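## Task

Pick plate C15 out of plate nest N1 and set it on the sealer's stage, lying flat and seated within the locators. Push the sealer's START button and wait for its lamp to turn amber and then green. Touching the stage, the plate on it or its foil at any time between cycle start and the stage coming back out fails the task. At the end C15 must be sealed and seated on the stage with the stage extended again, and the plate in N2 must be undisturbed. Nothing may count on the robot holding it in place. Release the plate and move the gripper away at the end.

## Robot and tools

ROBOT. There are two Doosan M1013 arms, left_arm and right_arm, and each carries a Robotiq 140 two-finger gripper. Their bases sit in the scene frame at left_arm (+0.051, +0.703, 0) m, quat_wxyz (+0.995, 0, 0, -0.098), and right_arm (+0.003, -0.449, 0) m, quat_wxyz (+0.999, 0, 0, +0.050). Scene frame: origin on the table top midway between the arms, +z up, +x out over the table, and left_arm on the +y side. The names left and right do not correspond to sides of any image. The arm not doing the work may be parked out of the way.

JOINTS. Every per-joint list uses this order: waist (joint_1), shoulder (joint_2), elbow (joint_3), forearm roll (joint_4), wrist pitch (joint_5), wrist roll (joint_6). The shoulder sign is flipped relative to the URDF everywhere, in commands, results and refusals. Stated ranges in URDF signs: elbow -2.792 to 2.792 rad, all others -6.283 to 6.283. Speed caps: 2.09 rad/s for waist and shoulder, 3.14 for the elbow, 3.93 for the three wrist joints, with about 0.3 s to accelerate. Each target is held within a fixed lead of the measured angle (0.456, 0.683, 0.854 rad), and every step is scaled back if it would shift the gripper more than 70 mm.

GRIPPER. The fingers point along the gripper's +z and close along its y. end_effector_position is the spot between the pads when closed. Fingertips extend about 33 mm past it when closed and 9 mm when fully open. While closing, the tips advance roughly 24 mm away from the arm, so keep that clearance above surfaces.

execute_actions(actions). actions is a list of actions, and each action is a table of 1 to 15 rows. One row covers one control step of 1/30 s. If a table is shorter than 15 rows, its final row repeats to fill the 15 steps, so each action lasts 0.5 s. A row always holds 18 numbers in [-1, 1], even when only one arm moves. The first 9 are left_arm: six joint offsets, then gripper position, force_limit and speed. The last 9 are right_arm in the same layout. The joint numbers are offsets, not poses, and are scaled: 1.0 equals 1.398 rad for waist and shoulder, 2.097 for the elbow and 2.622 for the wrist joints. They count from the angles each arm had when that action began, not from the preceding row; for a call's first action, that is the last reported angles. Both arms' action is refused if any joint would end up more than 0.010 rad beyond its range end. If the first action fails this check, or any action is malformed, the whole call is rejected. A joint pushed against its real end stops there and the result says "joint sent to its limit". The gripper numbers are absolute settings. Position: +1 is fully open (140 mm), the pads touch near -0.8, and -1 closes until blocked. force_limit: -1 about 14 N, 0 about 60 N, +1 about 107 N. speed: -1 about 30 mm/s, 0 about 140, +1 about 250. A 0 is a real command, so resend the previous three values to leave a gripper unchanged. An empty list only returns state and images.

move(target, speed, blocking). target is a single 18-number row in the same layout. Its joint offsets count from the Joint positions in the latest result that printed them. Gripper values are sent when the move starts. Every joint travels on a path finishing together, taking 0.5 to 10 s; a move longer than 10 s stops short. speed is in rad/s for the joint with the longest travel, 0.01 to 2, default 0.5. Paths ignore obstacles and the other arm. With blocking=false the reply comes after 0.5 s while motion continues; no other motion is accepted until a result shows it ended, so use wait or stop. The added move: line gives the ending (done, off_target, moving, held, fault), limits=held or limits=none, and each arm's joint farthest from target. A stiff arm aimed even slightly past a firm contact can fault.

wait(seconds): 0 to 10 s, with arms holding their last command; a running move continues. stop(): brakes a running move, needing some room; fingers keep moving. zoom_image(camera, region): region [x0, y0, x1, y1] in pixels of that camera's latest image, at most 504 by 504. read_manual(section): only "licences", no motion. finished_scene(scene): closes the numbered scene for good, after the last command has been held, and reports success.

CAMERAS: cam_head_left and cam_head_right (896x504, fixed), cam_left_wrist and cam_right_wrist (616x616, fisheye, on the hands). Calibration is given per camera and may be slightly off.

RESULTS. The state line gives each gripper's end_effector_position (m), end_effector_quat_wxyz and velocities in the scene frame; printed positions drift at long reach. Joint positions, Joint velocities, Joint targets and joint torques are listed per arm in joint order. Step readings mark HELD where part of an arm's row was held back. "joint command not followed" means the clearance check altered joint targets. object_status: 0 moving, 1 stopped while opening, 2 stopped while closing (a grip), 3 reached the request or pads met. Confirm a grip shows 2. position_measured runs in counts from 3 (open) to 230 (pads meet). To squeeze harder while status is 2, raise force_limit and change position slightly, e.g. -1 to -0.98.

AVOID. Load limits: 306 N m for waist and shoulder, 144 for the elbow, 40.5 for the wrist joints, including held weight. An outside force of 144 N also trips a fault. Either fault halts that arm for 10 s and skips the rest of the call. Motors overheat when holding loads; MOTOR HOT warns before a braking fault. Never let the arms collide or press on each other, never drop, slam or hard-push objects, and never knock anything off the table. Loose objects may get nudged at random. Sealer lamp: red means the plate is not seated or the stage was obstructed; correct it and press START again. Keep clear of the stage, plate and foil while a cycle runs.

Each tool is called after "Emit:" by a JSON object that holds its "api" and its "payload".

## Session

Emit:
{"api": "execute_actions", "payload": {"actions": []}}

Scene clock: 0.00 s.
left_arm: end_effector_position=(+0.3374, -0.1000, +0.2005) position_measured=3 object_status=3 end_effector_quat_wxyz=(-0.057, +0.743, +0.623, -0.239) end_effector_velocity=(+0.000, +0.000, +0.000) end_effector_angular_velocity=(-0.000, -0.000, -0.000) | right_arm: end_effector_position=(+0.1591, -0.2201, +0.1728) position_measured=3 object_status=3 end_effector_quat_wxyz=(+0.006, +0.871, +0.492, +0.004) end_effector_velocity=(+0.000, -0.000, -0.000) end_effector_angular_velocity=(-0.000, +0.000, -0.000)
Joint names: [waist, shoulder, elbow, forearm roll, wrist pitch, wrist roll]
Joint positions: left_arm=[-0.886 -0.546  1.371 -0.521  1.28  -0.741] | right_arm=[ 0.765  0.398  2.371 -0.015  1.165  1.413]
Joint velocities: left_arm=[-0.  0. -0.  0. -0.  0.] | right_arm=[-0.001 -0.     0.     0.     0.    -0.001]
Joint torques (N m, as the joint torque sensors report them, + toward a larger Joint positions number): no reading
Joint targets: left_arm=[-0.886 -0.546 1.371 -0.521 1.280 -0.741] | right_arm=[0.765 0.398 2.371 -0.015 1.165 1.413]
camera_calibration (this result's frames):
cam_left_wrist: T_world_to_cam=[[0.913506, -0.228352, -0.336693, -0.271414], [0.02093, -0.800135, 0.599455, -0.211229], [-0.406287, -0.554653, -0.726148, 0.415247], [0, 0, 0, 1]] pos_world=[0.421068, -0.000671464, 0.33677]
cam_right_wrist: T_world_to_cam=[[0.796792, -0.60391, 0.0203855, -0.26017], [-0.573107, -0.744598, 0.342231, -0.109781], [-0.191498, -0.28437, -0.939395, 0.328745], [0, 0, 0, 1]] pos_world=[0.207339, -0.145377, 0.351695]

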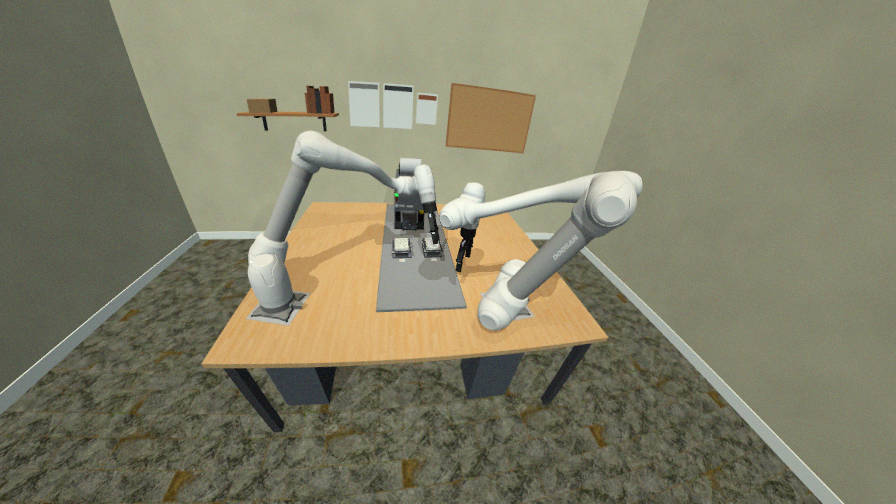

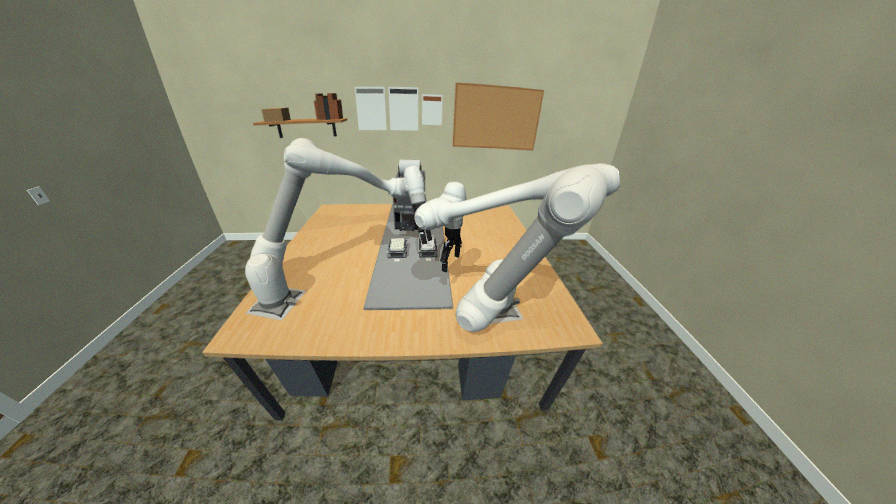

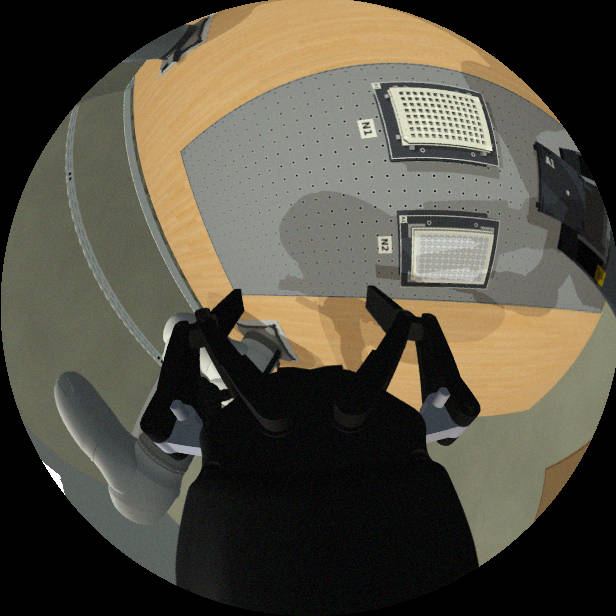

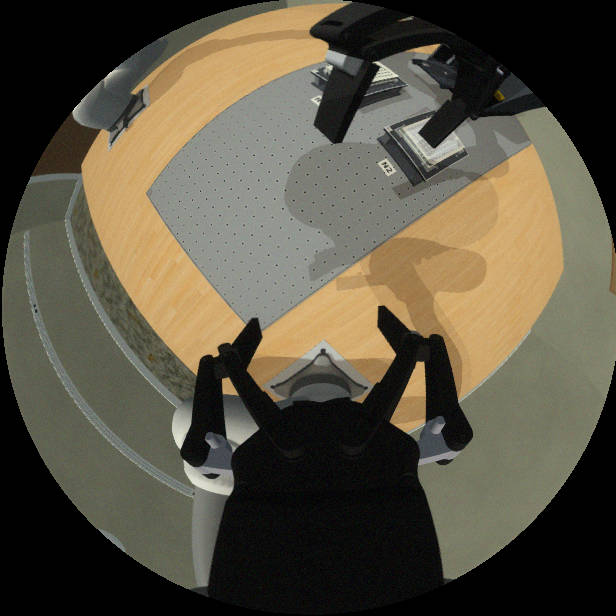

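Emit:
{"api": "move", "payload": {"target": [0,0.3,0,0,0,0,1,0,0,0,0,0,0,0,0,1,0,0], "speed": 0.8}}

Emit:
{"api": "move", "payload": {"target": [0.6,0,0,0,0,0,1,0,0,0,0,0,0,0,0,1,0,0], "speed": 1.0}}

Scene clock: 1.77 s.
left_arm: end_effector_position=(+0.2939, -0.0182, +0.5397) position_measured=3 object_status=3 end_effector_quat_wxyz=(+0.141, +0.760, +0.571, -0.276) end_effector_velocity=(-0.001, +0.001, +0.002) end_effector_angular_velocity=(-0.002, -0.001, -0.001) | right_arm: end_effector_position=(+0.1591, -0.2201, +0.1728) position_measured=3 object_status=3 end_effector_quat_wxyz=(+0.006, +0.871, +0.492, +0.004) end_effector_velocity=(+0.000, -0.000, +0.000) end_effector_angular_velocity=(-0.000, -0.000, +0.000)
Joint names: [waist, shoulder, elbow, forearm roll, wrist pitch, wrist roll]
Joint positions: left_arm=[-0.886 -0.127  1.371 -0.521  1.28  -0.741] | right_arm=[ 0.765  0.398  2.371 -0.015  1.165  1.413]
Joint velocities: left_arm=[-0.     0.002  0.    -0.001 -0.     0.001] | right_arm=[ 0.001 -0.    -0.    -0.001  0.     0.   ]
Joint torques (N m, as the joint torque sensors report them, + toward a larger Joint positions number): left_arm=[ -0.27  54.65 -41.53   2.7   -0.78  -0.24] | right_arm=[ -2.66   1.05 -37.82   3.84  -0.32  -0.32]
Joint targets: left_arm=[-0.886 -0.127 1.371 -0.521 1.280 -0.741] | right_arm=[0.765 0.398 2.371 -0.015 1.165 1.413]
move: done; limits=none; left_arm: farthest joint: the waist, 0.000 radians from its target (0.000 radians at the start); right_arm: farthest joint: the waist, 0.000 radians from its target (0.000 radians at the start)
camera_calibration (this result's frames):
cam_left_wrist: T_world_to_cam=[[0.952212, -0.301149, -0.0509992, -0.265683], [-0.122689, -0.530026, 0.839059, -0.430416], [-0.279713, -0.792705, -0.541645, 0.548164], [0, 0, 0, 1]] pos_world=[0.353508, 0.12639, 0.644505]
cam_right_wrist: T_world_to_cam=[[0.796792, -0.60391, 0.0203856, -0.26017], [-0.573107, -0.744598, 0.342232, -0.109781], [-0.191498, -0.28437, -0.939395, 0.328745], [0, 0, 0, 1]] pos_world=[0.207339, -0.145377, 0.351695]

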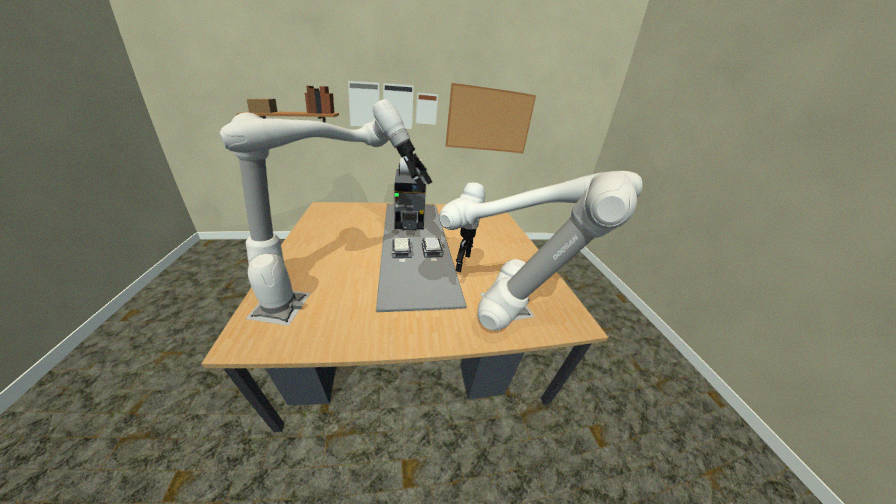

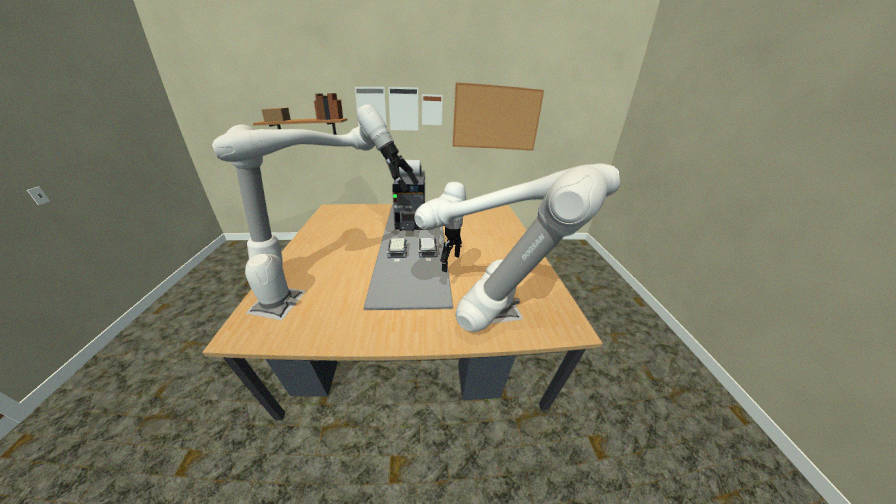

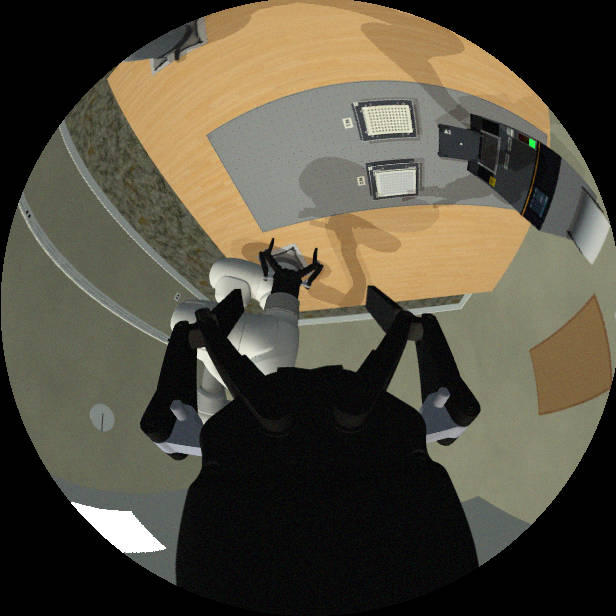

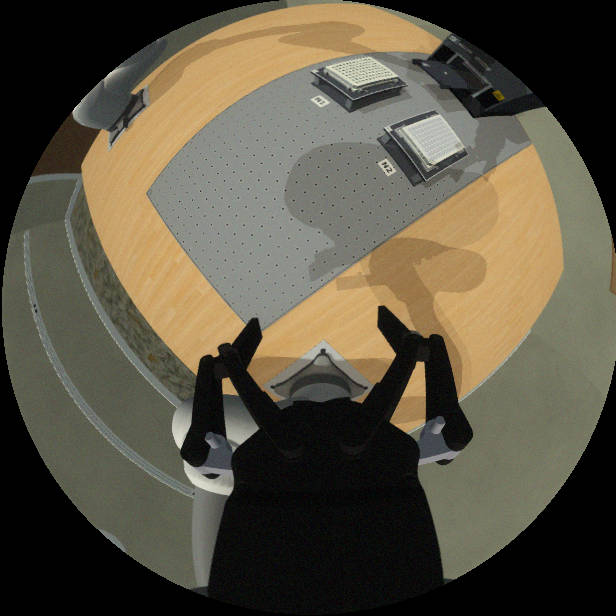

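Scene clock: 3.40 s.
left_arm: end_effector_position=(+0.7499, +0.4020, +0.5397) position_measured=3 object_status=3 end_effector_quat_wxyz=(+0.241, +0.462, +0.831, -0.194) end_effector_velocity=(+0.000, +0.001, +0.000) end_effector_angular_velocity=(+0.000, +0.000, +0.003) | right_arm: end_effector_position=(+0.1591, -0.2201, +0.1728) position_measured=3 object_status=3 end_effector_quat_wxyz=(+0.006, +0.871, +0.492, +0.004) end_effector_velocity=(-0.000, +0.000, +0.000) end_effector_angular_velocity=(+0.001, +0.000, +0.000)
Joint names: [waist, shoulder, elbow, forearm roll, wrist pitch, wrist roll]
Joint positions: left_arm=[-0.047 -0.127  1.371 -0.521  1.28  -0.741] | right_arm=[ 0.765  0.398  2.371 -0.015  1.165  1.413]
Joint velocities: left_arm=[ 0.001  0.    -0.     0.001  0.    -0.002] | right_arm=[ 0.     0.    -0.     0.001 -0.    -0.001]
Joint torques (N m, as the joint torque sensors report them, + toward a larger Joint positions number): left_arm=[ -0.61  52.06 -40.05   2.63  -0.53  -0.19] | right_arm=[ -2.61   0.46 -37.71   3.79  -0.35  -0.45]
Joint targets: left_arm=[-0.047 -0.127 1.371 -0.521 1.280 -0.741] | right_arm=[0.765 0.398 2.371 -0.015 1.165 1.413]
move: done; limits=none; left_arm: farthest joint: the waist, 0.000 radians from its target (0.839 radians at the start); right_arm: farthest joint: the waist, 0.000 radians from its target (0.000 radians at the start)
camera_calibration (this result's frames):
cam_left_wrist: T_world_to_cam=[[0.860428, 0.507012, -0.0510038, -0.8294], [0.312257, -0.445512, 0.839056, -0.511932], [0.402689, -0.737874, -0.541649, 0.474964], [0, 0, 0, 1]] pos_world=[0.682231, 0.542908, 0.644501]
cam_right_wrist: T_world_to_cam=[[0.796792, -0.60391, 0.0203855, -0.26017], [-0.573107, -0.744598, 0.342231, -0.109781], [-0.191498, -0.28437, -0.939395, 0.328745], [0, 0, 0, 1]] pos_world=[0.207339, -0.145377, 0.351695]

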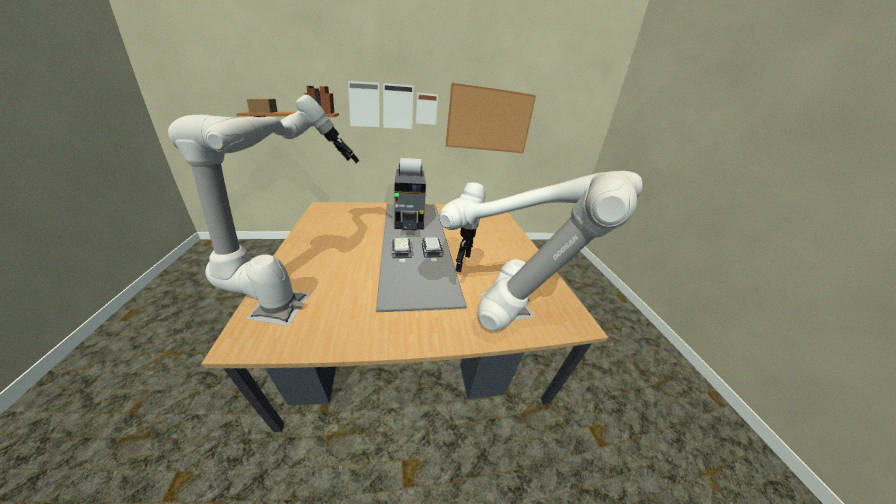

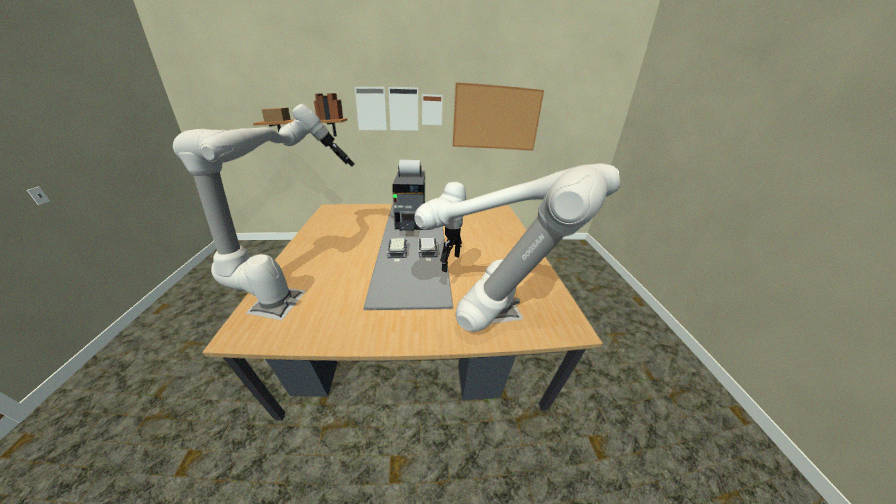

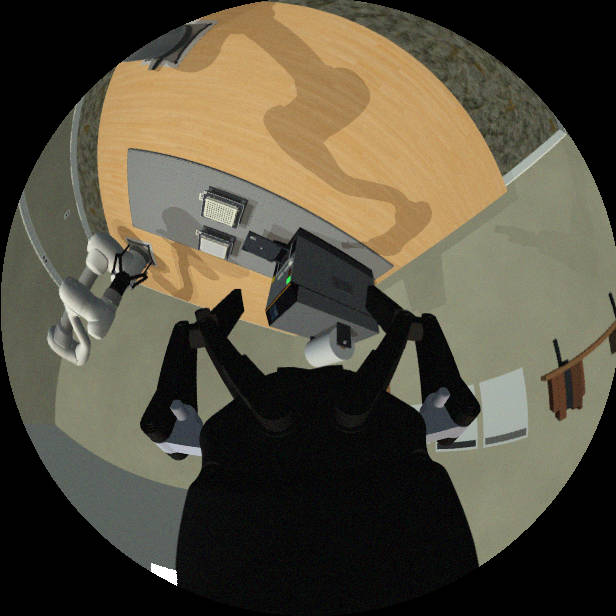

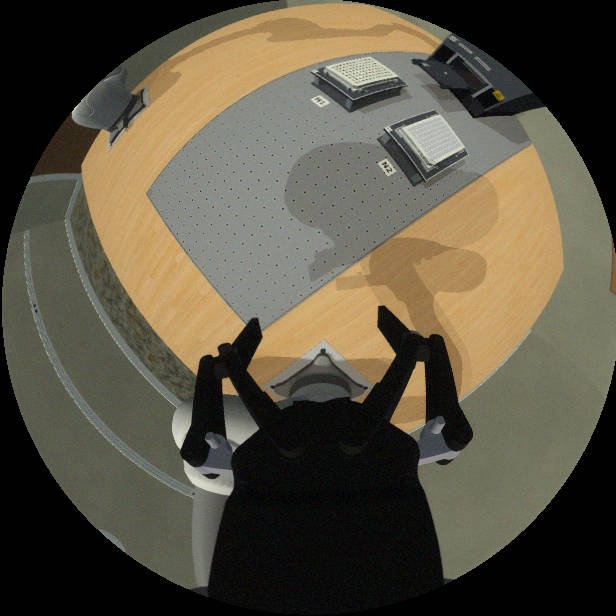

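Emit:
{"api": "move", "payload": {"target": [0,0,0,0,0,0,1,0,0,-0.069,-0.4506,-0.3682,0.0057,0.0557,-0.845,0.45,0,0], "speed": 1.2}}

Scene clock: 6.60 s.
left_arm: end_effector_position=(+0.7499, +0.4020, +0.5397) position_measured=3 object_status=3 end_effector_quat_wxyz=(+0.241, +0.462, +0.831, -0.194) end_effector_velocity=(+0.000, -0.000, +0.000) end_effector_angular_velocity=(-0.000, -0.002, -0.000) | right_arm: end_effector_position=(+0.4701, +0.0502, +0.2798) position_measured=72 object_status=3 end_effector_quat_wxyz=(-0.000, +0.000, +1.000, +0.000) end_effector_velocity=(-0.001, +0.001, +0.000) end_effector_angular_velocity=(+0.001, +0.000, +0.000)
Joint names: [waist, shoulder, elbow, forearm roll, wrist pitch, wrist roll]
Joint positions: left_arm=[-0.047 -0.127  1.371 -0.521  1.28  -0.741] | right_arm=[ 0.668 -0.232  1.599  0.     1.311 -0.802]
Joint velocities: left_arm=[ 0.    -0.    -0.     0.    -0.001  0.001] | right_arm=[ 0.001 -0.    -0.001  0.001 -0.     0.001]
Joint torques (N m, as the joint torque sensors report them, + toward a larger Joint positions number): left_arm=[ -0.49  51.44 -40.78   2.7   -0.71  -0.01] | right_arm=[ -3.05  63.97 -39.62   4.12  -0.34  -0.21]
Joint targets: left_arm=[-0.047 -0.127 1.371 -0.521 1.280 -0.741] | right_arm=[0.668 -0.232 1.599 0.000 1.311 -0.802]
move: done; limits=none; left_arm: farthest joint: the waist, 0.000 radians from its target (0.000 radians at the start); right_arm: farthest joint: the waist, 0.000 radians from its target (0.096 radians at the start)
camera_calibration (this result's frames):
cam_left_wrist: T_world_to_cam=[[0.860428, 0.507012, -0.0510038, -0.8294], [0.312257, -0.445512, 0.839056, -0.511932], [0.402689, -0.737874, -0.541649, 0.474964], [0, 0, 0, 1]] pos_world=[0.682231, 0.542908, 0.644501]
cam_right_wrist: T_world_to_cam=[[0.106266, 0.994315, 0.00671398, -0.0987244], [0.933013, -0.102044, 0.345072, -0.508011], [0.343795, -0.0304051, -0.938552, 0.301063], [0, 0, 0, 1]] pos_world=[0.380968, 0.0554774, 0.458526]

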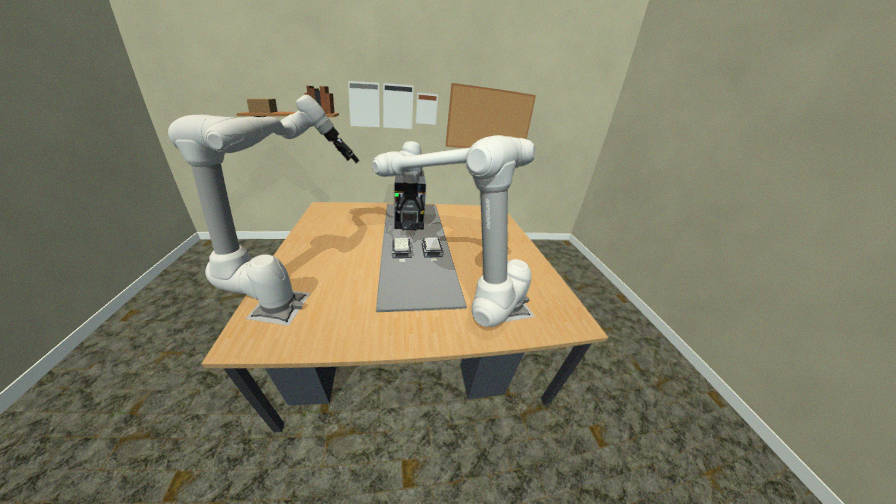

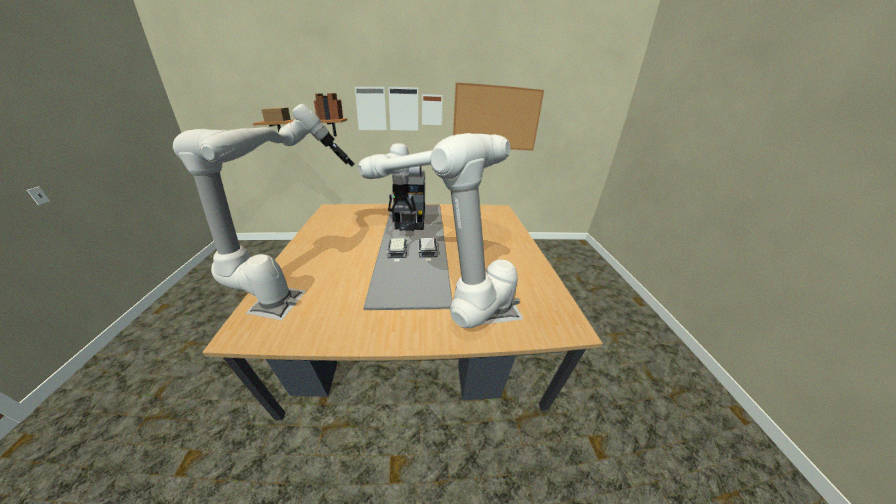

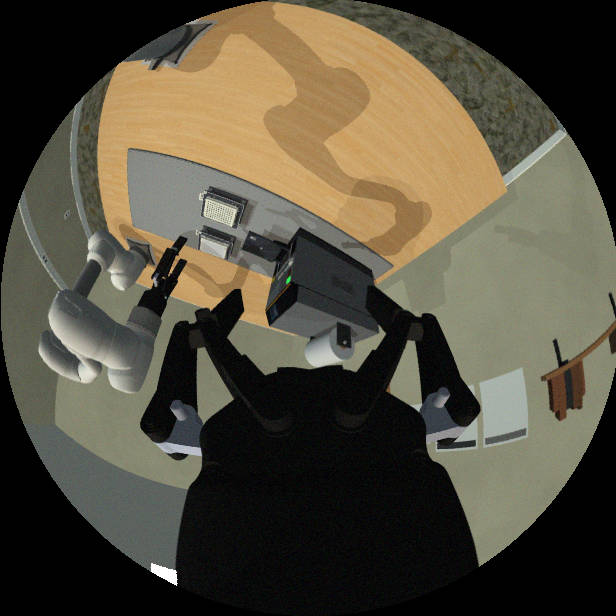

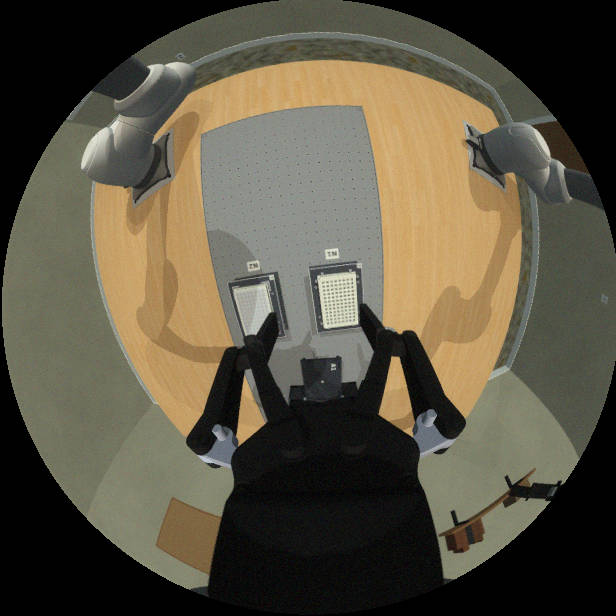

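Emit:
{"api": "zoom_image", "payload": {"camera": "cam_right_wrist", "region": [210,240,410,420]}}

Region (210, 240, 410, 420) of cam_right_wrist's 616x616 image, scaled by 2.520, with more detail than that image has; it fills the top 454 rows of this view, and the rest is white.

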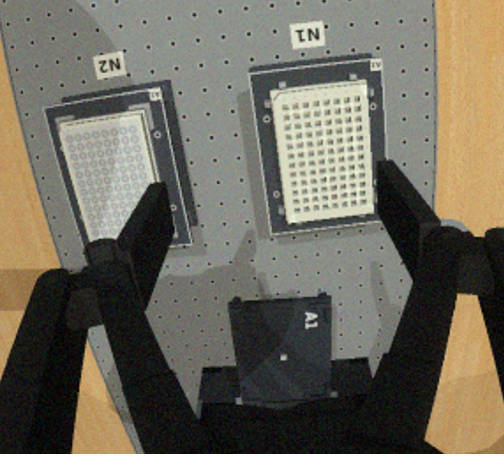

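Emit:
{"api": "move", "payload": {"target": [0,0,0,0,0,0,1,0,0,0.0286,-0.0766,0.0036,0,-0.0439,0.0149,0.45,0,0], "speed": 0.5}}

Emit:
{"api": "zoom_image", "payload": {"camera": "cam_right_wrist", "region": [200,200,440,440]}}

Scene clock: 9.67 s.
left_arm: end_effector_position=(+0.7499, +0.4020, +0.5397) position_measured=3 object_status=3 end_effector_quat_wxyz=(+0.241, +0.462, +0.831, -0.194) end_effector_velocity=(+0.000, -0.000, +0.000) end_effector_angular_velocity=(-0.000, -0.000, -0.000) | right_arm: end_effector_position=(+0.4801, +0.1001, +0.2003) position_measured=72 object_status=3 end_effector_quat_wxyz=(+0.000, -0.000, +1.000, +0.000) end_effector_velocity=(-0.001, -0.000, -0.001) end_effector_angular_velocity=(-0.001, +0.001, +0.001)
Joint names: [waist, shoulder, elbow, forearm roll, wrist pitch, wrist roll]
Joint positions: left_arm=[-0.047 -0.127  1.371 -0.521  1.28  -0.741] | right_arm=[ 0.708 -0.339  1.606  0.     1.196 -0.763]
Joint velocities: left_arm=[-0.  0.  0. -0. -0.  0.] | right_arm=[ 0.    -0.     0.001 -0.     0.    -0.   ]
Joint torques (N m, as the joint torque sensors report them, + toward a larger Joint positions number): left_arm=[ -0.68  52.24 -40.73   2.56  -0.52  -0.09] | right_arm=[ -3.03  72.53 -38.21   3.87  -0.39  -0.29]
Joint targets: left_arm=[-0.047 -0.127 1.371 -0.521 1.280 -0.741] | right_arm=[0.708 -0.339 1.606 0.000 1.196 -0.763]
move: done; limits=none; left_arm: farthest joint: the waist, 0.000 radians from its target (0.000 radians at the start); right_arm: farthest joint: the waist, 0.000 radians from its target (0.040 radians at the start)
camera_calibration (this result's frames):
cam_left_wrist: T_world_to_cam=[[0.860428, 0.507012, -0.0510038, -0.8294], [0.312257, -0.445511, 0.839056, -0.511932], [0.402689, -0.737874, -0.541649, 0.474964], [0, 0, 0, 1]] pos_world=[0.682231, 0.542908, 0.644501]
cam_right_wrist: T_world_to_cam=[[0.105383, 0.994407, 0.00707462, -0.148567], [0.933, -0.101332, 0.345314, -0.484869], [0.3441, -0.0297898, -0.93846, 0.224316], [0, 0, 0, 1]] pos_world=[0.390853, 0.105285, 0.378996]

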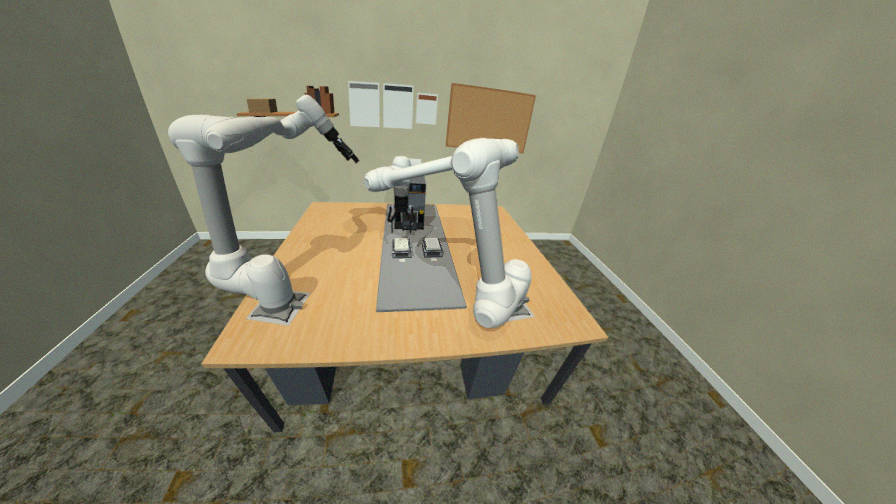

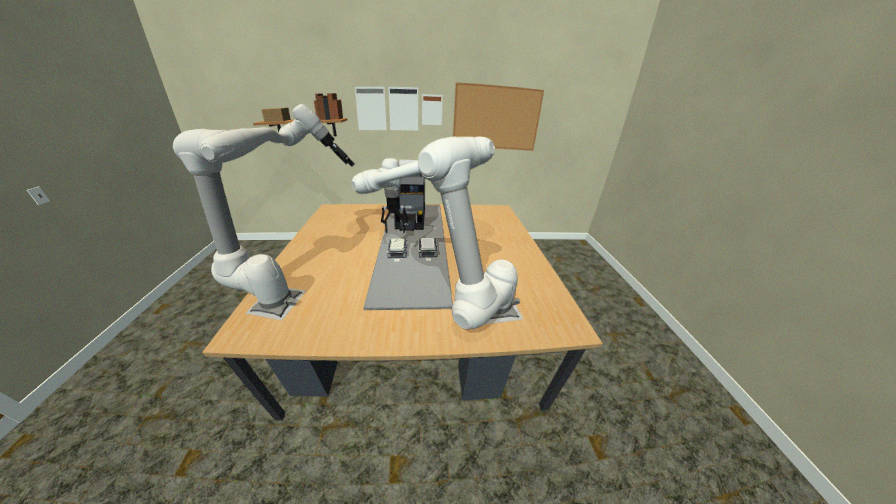

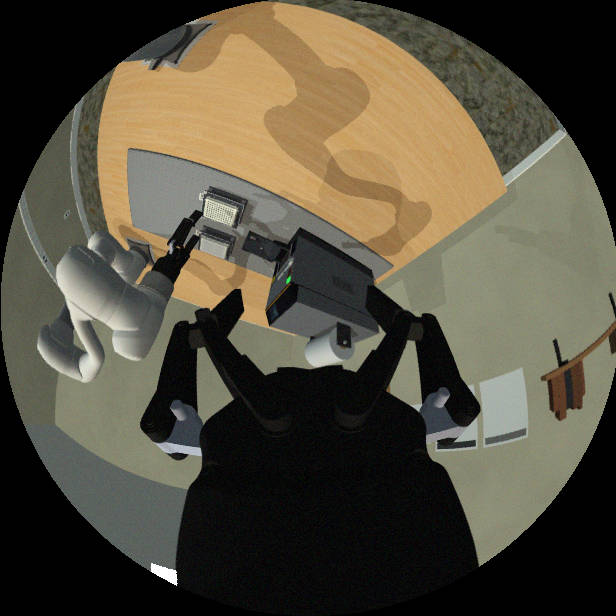

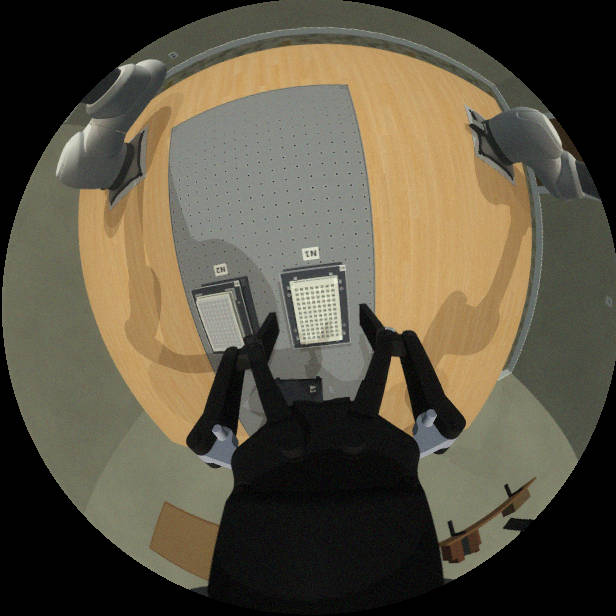

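Region (200, 200, 440, 440) of cam_right_wrist's 616x616 image, scaled by 2.100, with more detail than that image has.

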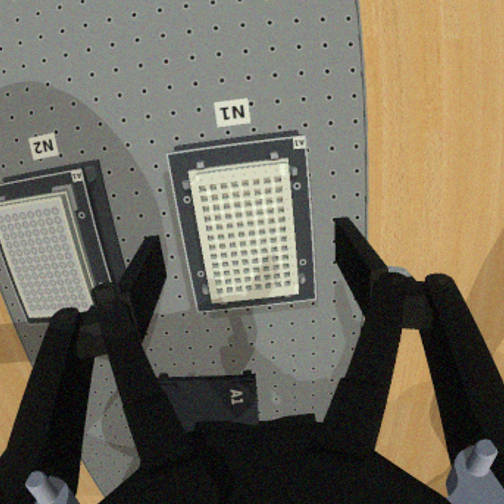

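Emit:
{"api": "move", "payload": {"target": [0,0,0,0,0,0,1,0,0,0.0027,-0.0318,0.0259,0,-0.0376,0.0015,0.45,0,0], "speed": 0.4}}

Emit:
{"api": "zoom_image", "payload": {"camera": "cam_right_wrist", "region": [200,200,440,440]}}

Scene clock: 11.70 s.
left_arm: end_effector_position=(+0.7499, +0.4020, +0.5397) position_measured=3 object_status=3 end_effector_quat_wxyz=(+0.241, +0.462, +0.831, -0.194) end_effector_velocity=(-0.000, +0.000, -0.000) end_effector_angular_velocity=(+0.000, +0.001, -0.000) | right_arm: end_effector_position=(+0.4801, +0.1041, +0.1403) position_measured=72 object_status=3 end_effector_quat_wxyz=(+0.000, -0.000, +1.000, +0.000) end_effector_velocity=(-0.000, -0.001, -0.000) end_effector_angular_velocity=(-0.001, +0.000, +0.000)
Joint names: [waist, shoulder, elbow, forearm roll, wrist pitch, wrist roll]
Joint positions: left_arm=[-0.047 -0.127  1.371 -0.521  1.28  -0.741] | right_arm=[ 0.712 -0.383  1.661  0.     1.097 -0.759]
Joint velocities: left_arm=[ 0.    -0.     0.     0.     0.001 -0.   ] | right_arm=[ 0.     0.     0.001 -0.001 -0.     0.   ]
Joint torques (N m, as the joint torque sensors report them, + toward a larger Joint positions number): left_arm=[ -0.17  51.19 -40.27   2.61  -0.68   0.02] | right_arm=[ -3.15  75.56 -36.68   3.78  -0.33  -0.36]
Joint targets: left_arm=[-0.047 -0.127 1.371 -0.521 1.280 -0.741] | right_arm=[0.712 -0.383 1.661 0.000 1.097 -0.759]
move: done; limits=none; left_arm: farthest joint: the waist, 0.000 radians from its target (0.000 radians at the start); right_arm: farthest joint: the waist, 0.000 radians from its target (0.003 radians at the start)
camera_calibration (this result's frames):
cam_left_wrist: T_world_to_cam=[[0.860428, 0.507012, -0.0510038, -0.8294], [0.312257, -0.445512, 0.839056, -0.511932], [0.402689, -0.737874, -0.541649, 0.474964], [0, 0, 0, 1]] pos_world=[0.682231, 0.542908, 0.644501]
cam_right_wrist: T_world_to_cam=[[0.105546, 0.99439, 0.00695585, -0.152182], [0.933009, -0.101446, 0.345258, -0.463755], [0.344027, -0.0299507, -0.938482, 0.168184], [0, 0, 0, 1]] pos_world=[0.39089, 0.109319, 0.319012]

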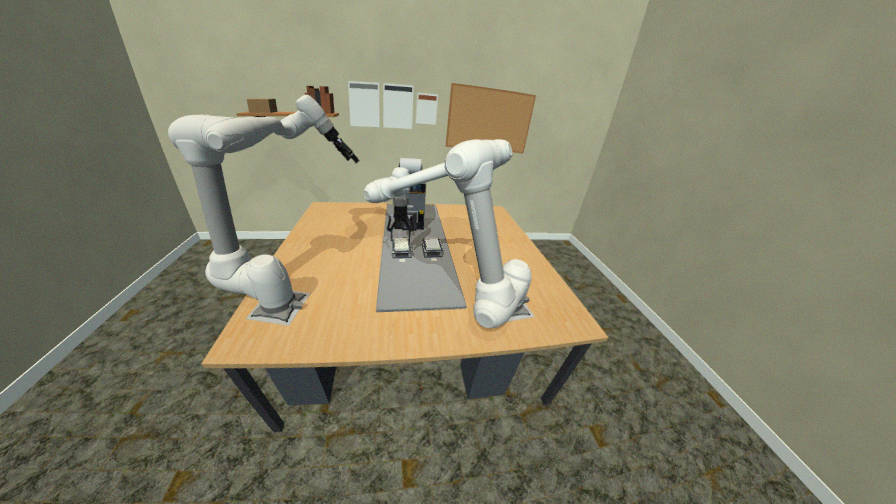

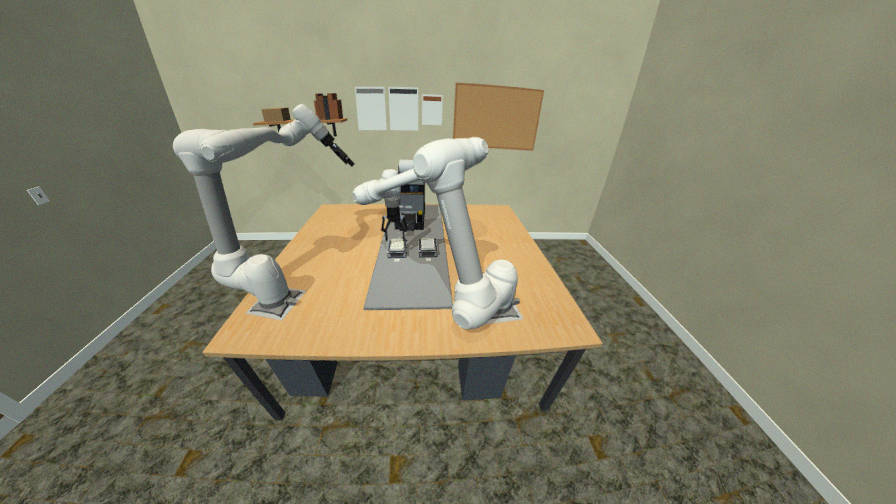

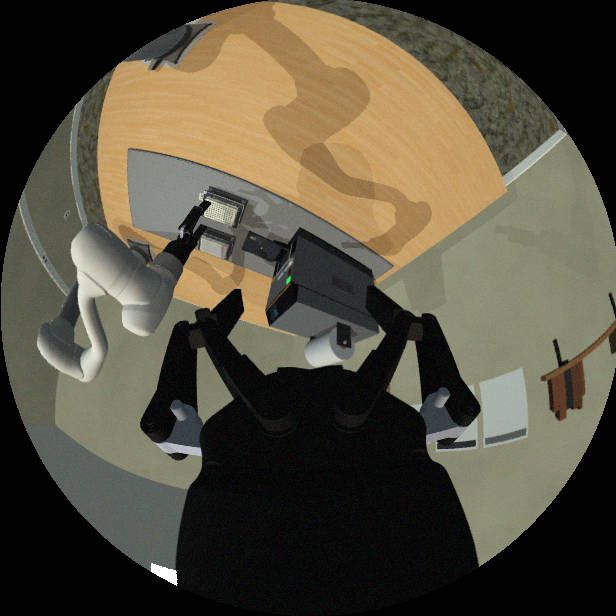

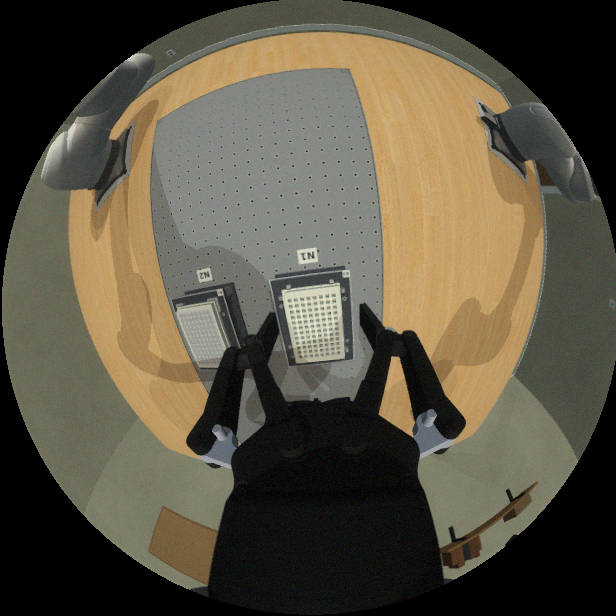

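Region (200, 200, 440, 440) of cam_right_wrist's 616x616 image, scaled by 2.100, with more detail than that image has.

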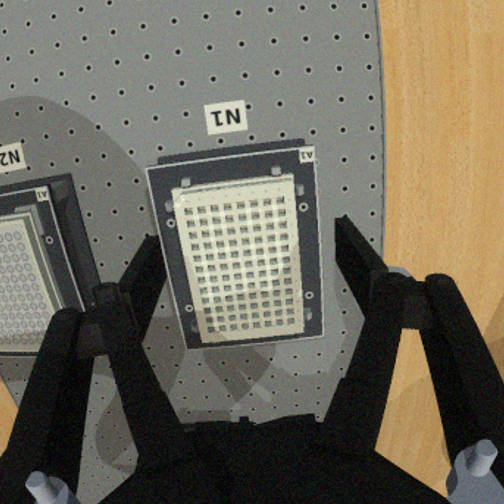

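Emit:
{"api": "move", "payload": {"target": [0,0,0,0,0,0,1,0,0,0,-0.025,0.0182,0,-0.0278,0,0.45,0,0], "speed": 0.15}}

Emit:
{"api": "zoom_image", "payload": {"camera": "cam_right_wrist", "region": [200,200,440,440]}}

Scene clock: 14.03 s.
left_arm: end_effector_position=(+0.7499, +0.4020, +0.5397) position_measured=3 object_status=3 end_effector_quat_wxyz=(+0.241, +0.462, +0.831, -0.194) end_effector_velocity=(+0.000, +0.000, +0.000) end_effector_angular_velocity=(+0.000, -0.000, +0.000) | right_arm: end_effector_position=(+0.4801, +0.1041, +0.0962) position_measured=72 object_status=3 end_effector_quat_wxyz=(-0.000, -0.000, +1.000, +0.000) end_effector_velocity=(-0.000, +0.000, -0.000) end_effector_angular_velocity=(-0.000, +0.000, +0.001)
Joint names: [waist, shoulder, elbow, forearm roll, wrist pitch, wrist roll]
Joint positions: left_arm=[-0.047 -0.127  1.371 -0.521  1.28  -0.741] | right_arm=[ 0.712 -0.418  1.699  0.     1.024 -0.759]
Joint velocities: left_arm=[ 0.  0.  0.  0. -0.  0.] | right_arm=[ 0. -0.  0. -0.  0. -0.]
Joint torques (N m, as the joint torque sensors report them, + toward a larger Joint positions number): left_arm=[ -0.42  50.89 -40.01   2.72  -0.58  -0.18] | right_arm=[ -3.18  76.27 -34.67   3.59  -0.41  -0.29]
Joint targets: left_arm=[-0.047 -0.127 1.371 -0.521 1.280 -0.741] | right_arm=[0.712 -0.418 1.699 0.000 1.024 -0.759]
move: done; limits=none; left_arm: farthest joint: the waist, 0.000 radians from its target (0.000 radians at the start); right_arm: farthest joint: the waist, 0.000 radians from its target (0.000 radians at the start)
camera_calibration (this result's frames):
cam_left_wrist: T_world_to_cam=[[0.860428, 0.507012, -0.0510036, -0.8294], [0.312257, -0.445512, 0.839056, -0.511932], [0.402689, -0.737874, -0.541649, 0.474964], [0, 0, 0, 1]] pos_world=[0.682231, 0.542908, 0.644501]
cam_right_wrist: T_world_to_cam=[[0.105582, 0.994387, 0.00682295, -0.15185], [0.933063, -0.101438, 0.345113, -0.448503], [0.343868, -0.0300713, -0.938536, 0.126914], [0, 0, 0, 1]] pos_world=[0.390873, 0.109319, 0.274933]

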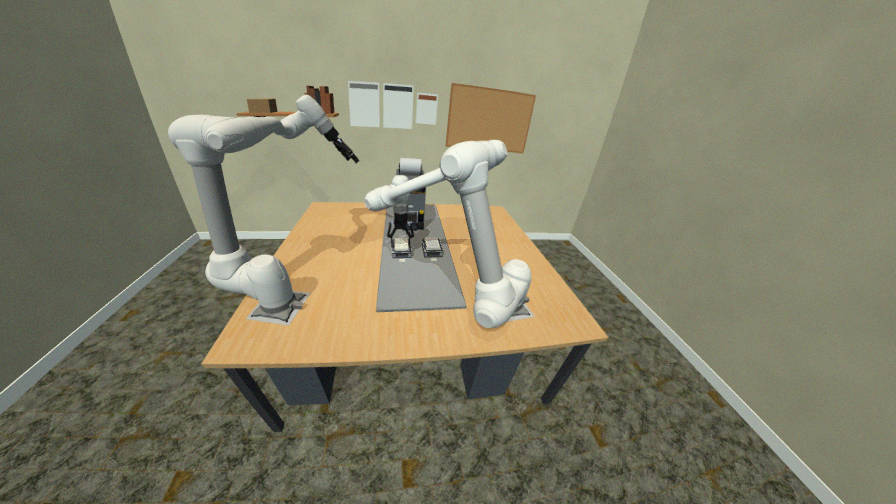

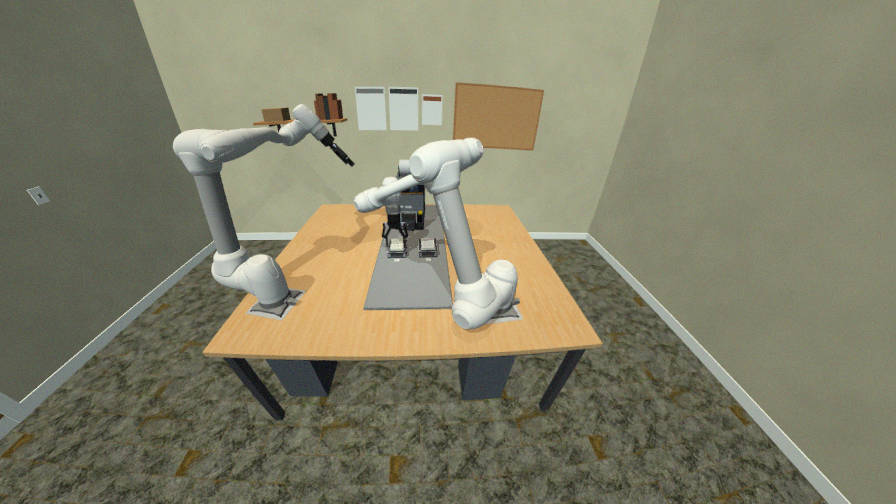

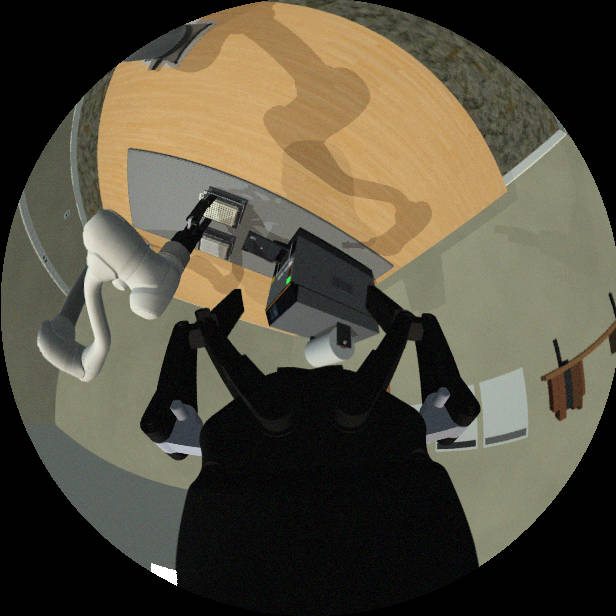

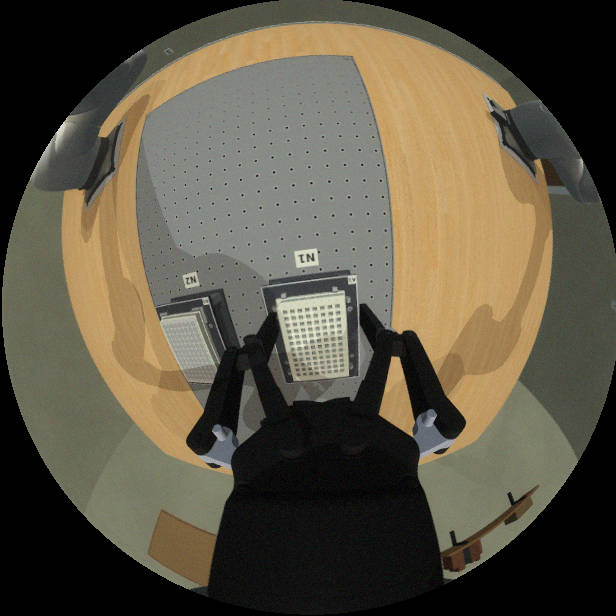

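Region (200, 200, 440, 440) of cam_right_wrist's 616x616 image, scaled by 2.100, with more detail than that image has.

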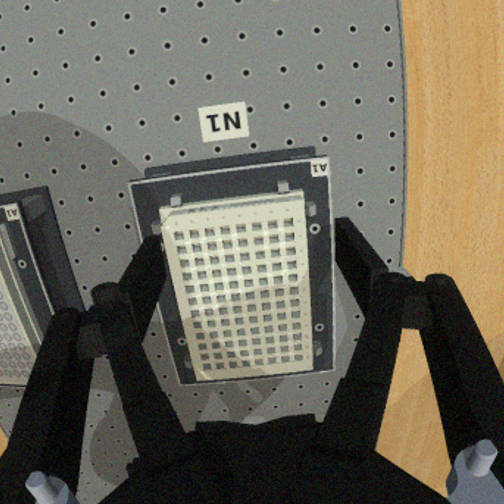

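Emit:
{"api": "zoom_image", "payload": {"camera": "cam_head_left", "region": [370,200,460,270]}}

Emit:
{"api": "zoom_image", "payload": {"camera": "cam_left_wrist", "region": [160,170,300,290]}}

Region (370, 200, 460, 270) of cam_head_left's 896x504 image, scaled by 5.600, with more detail than that image has.

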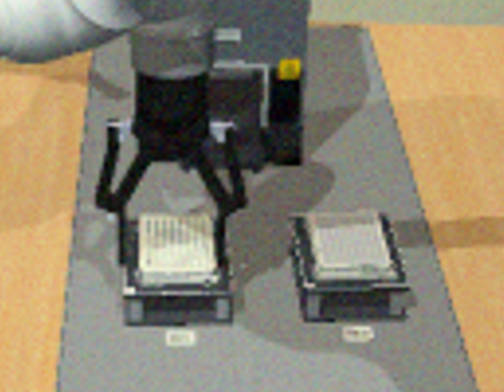

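Region (160, 170, 300, 290) of cam_left_wrist's 616x616 image, scaled by 3.600, with more detail than that image has; it fills the top 432 rows of this view, and the rest is white.

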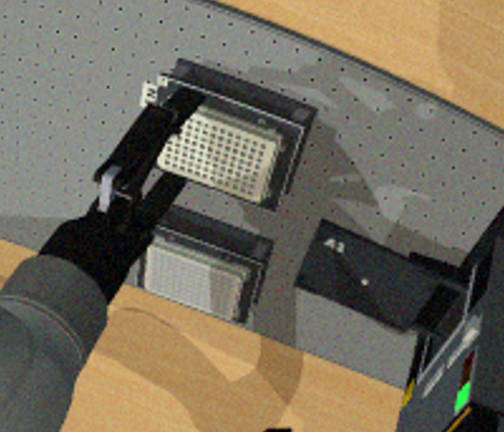

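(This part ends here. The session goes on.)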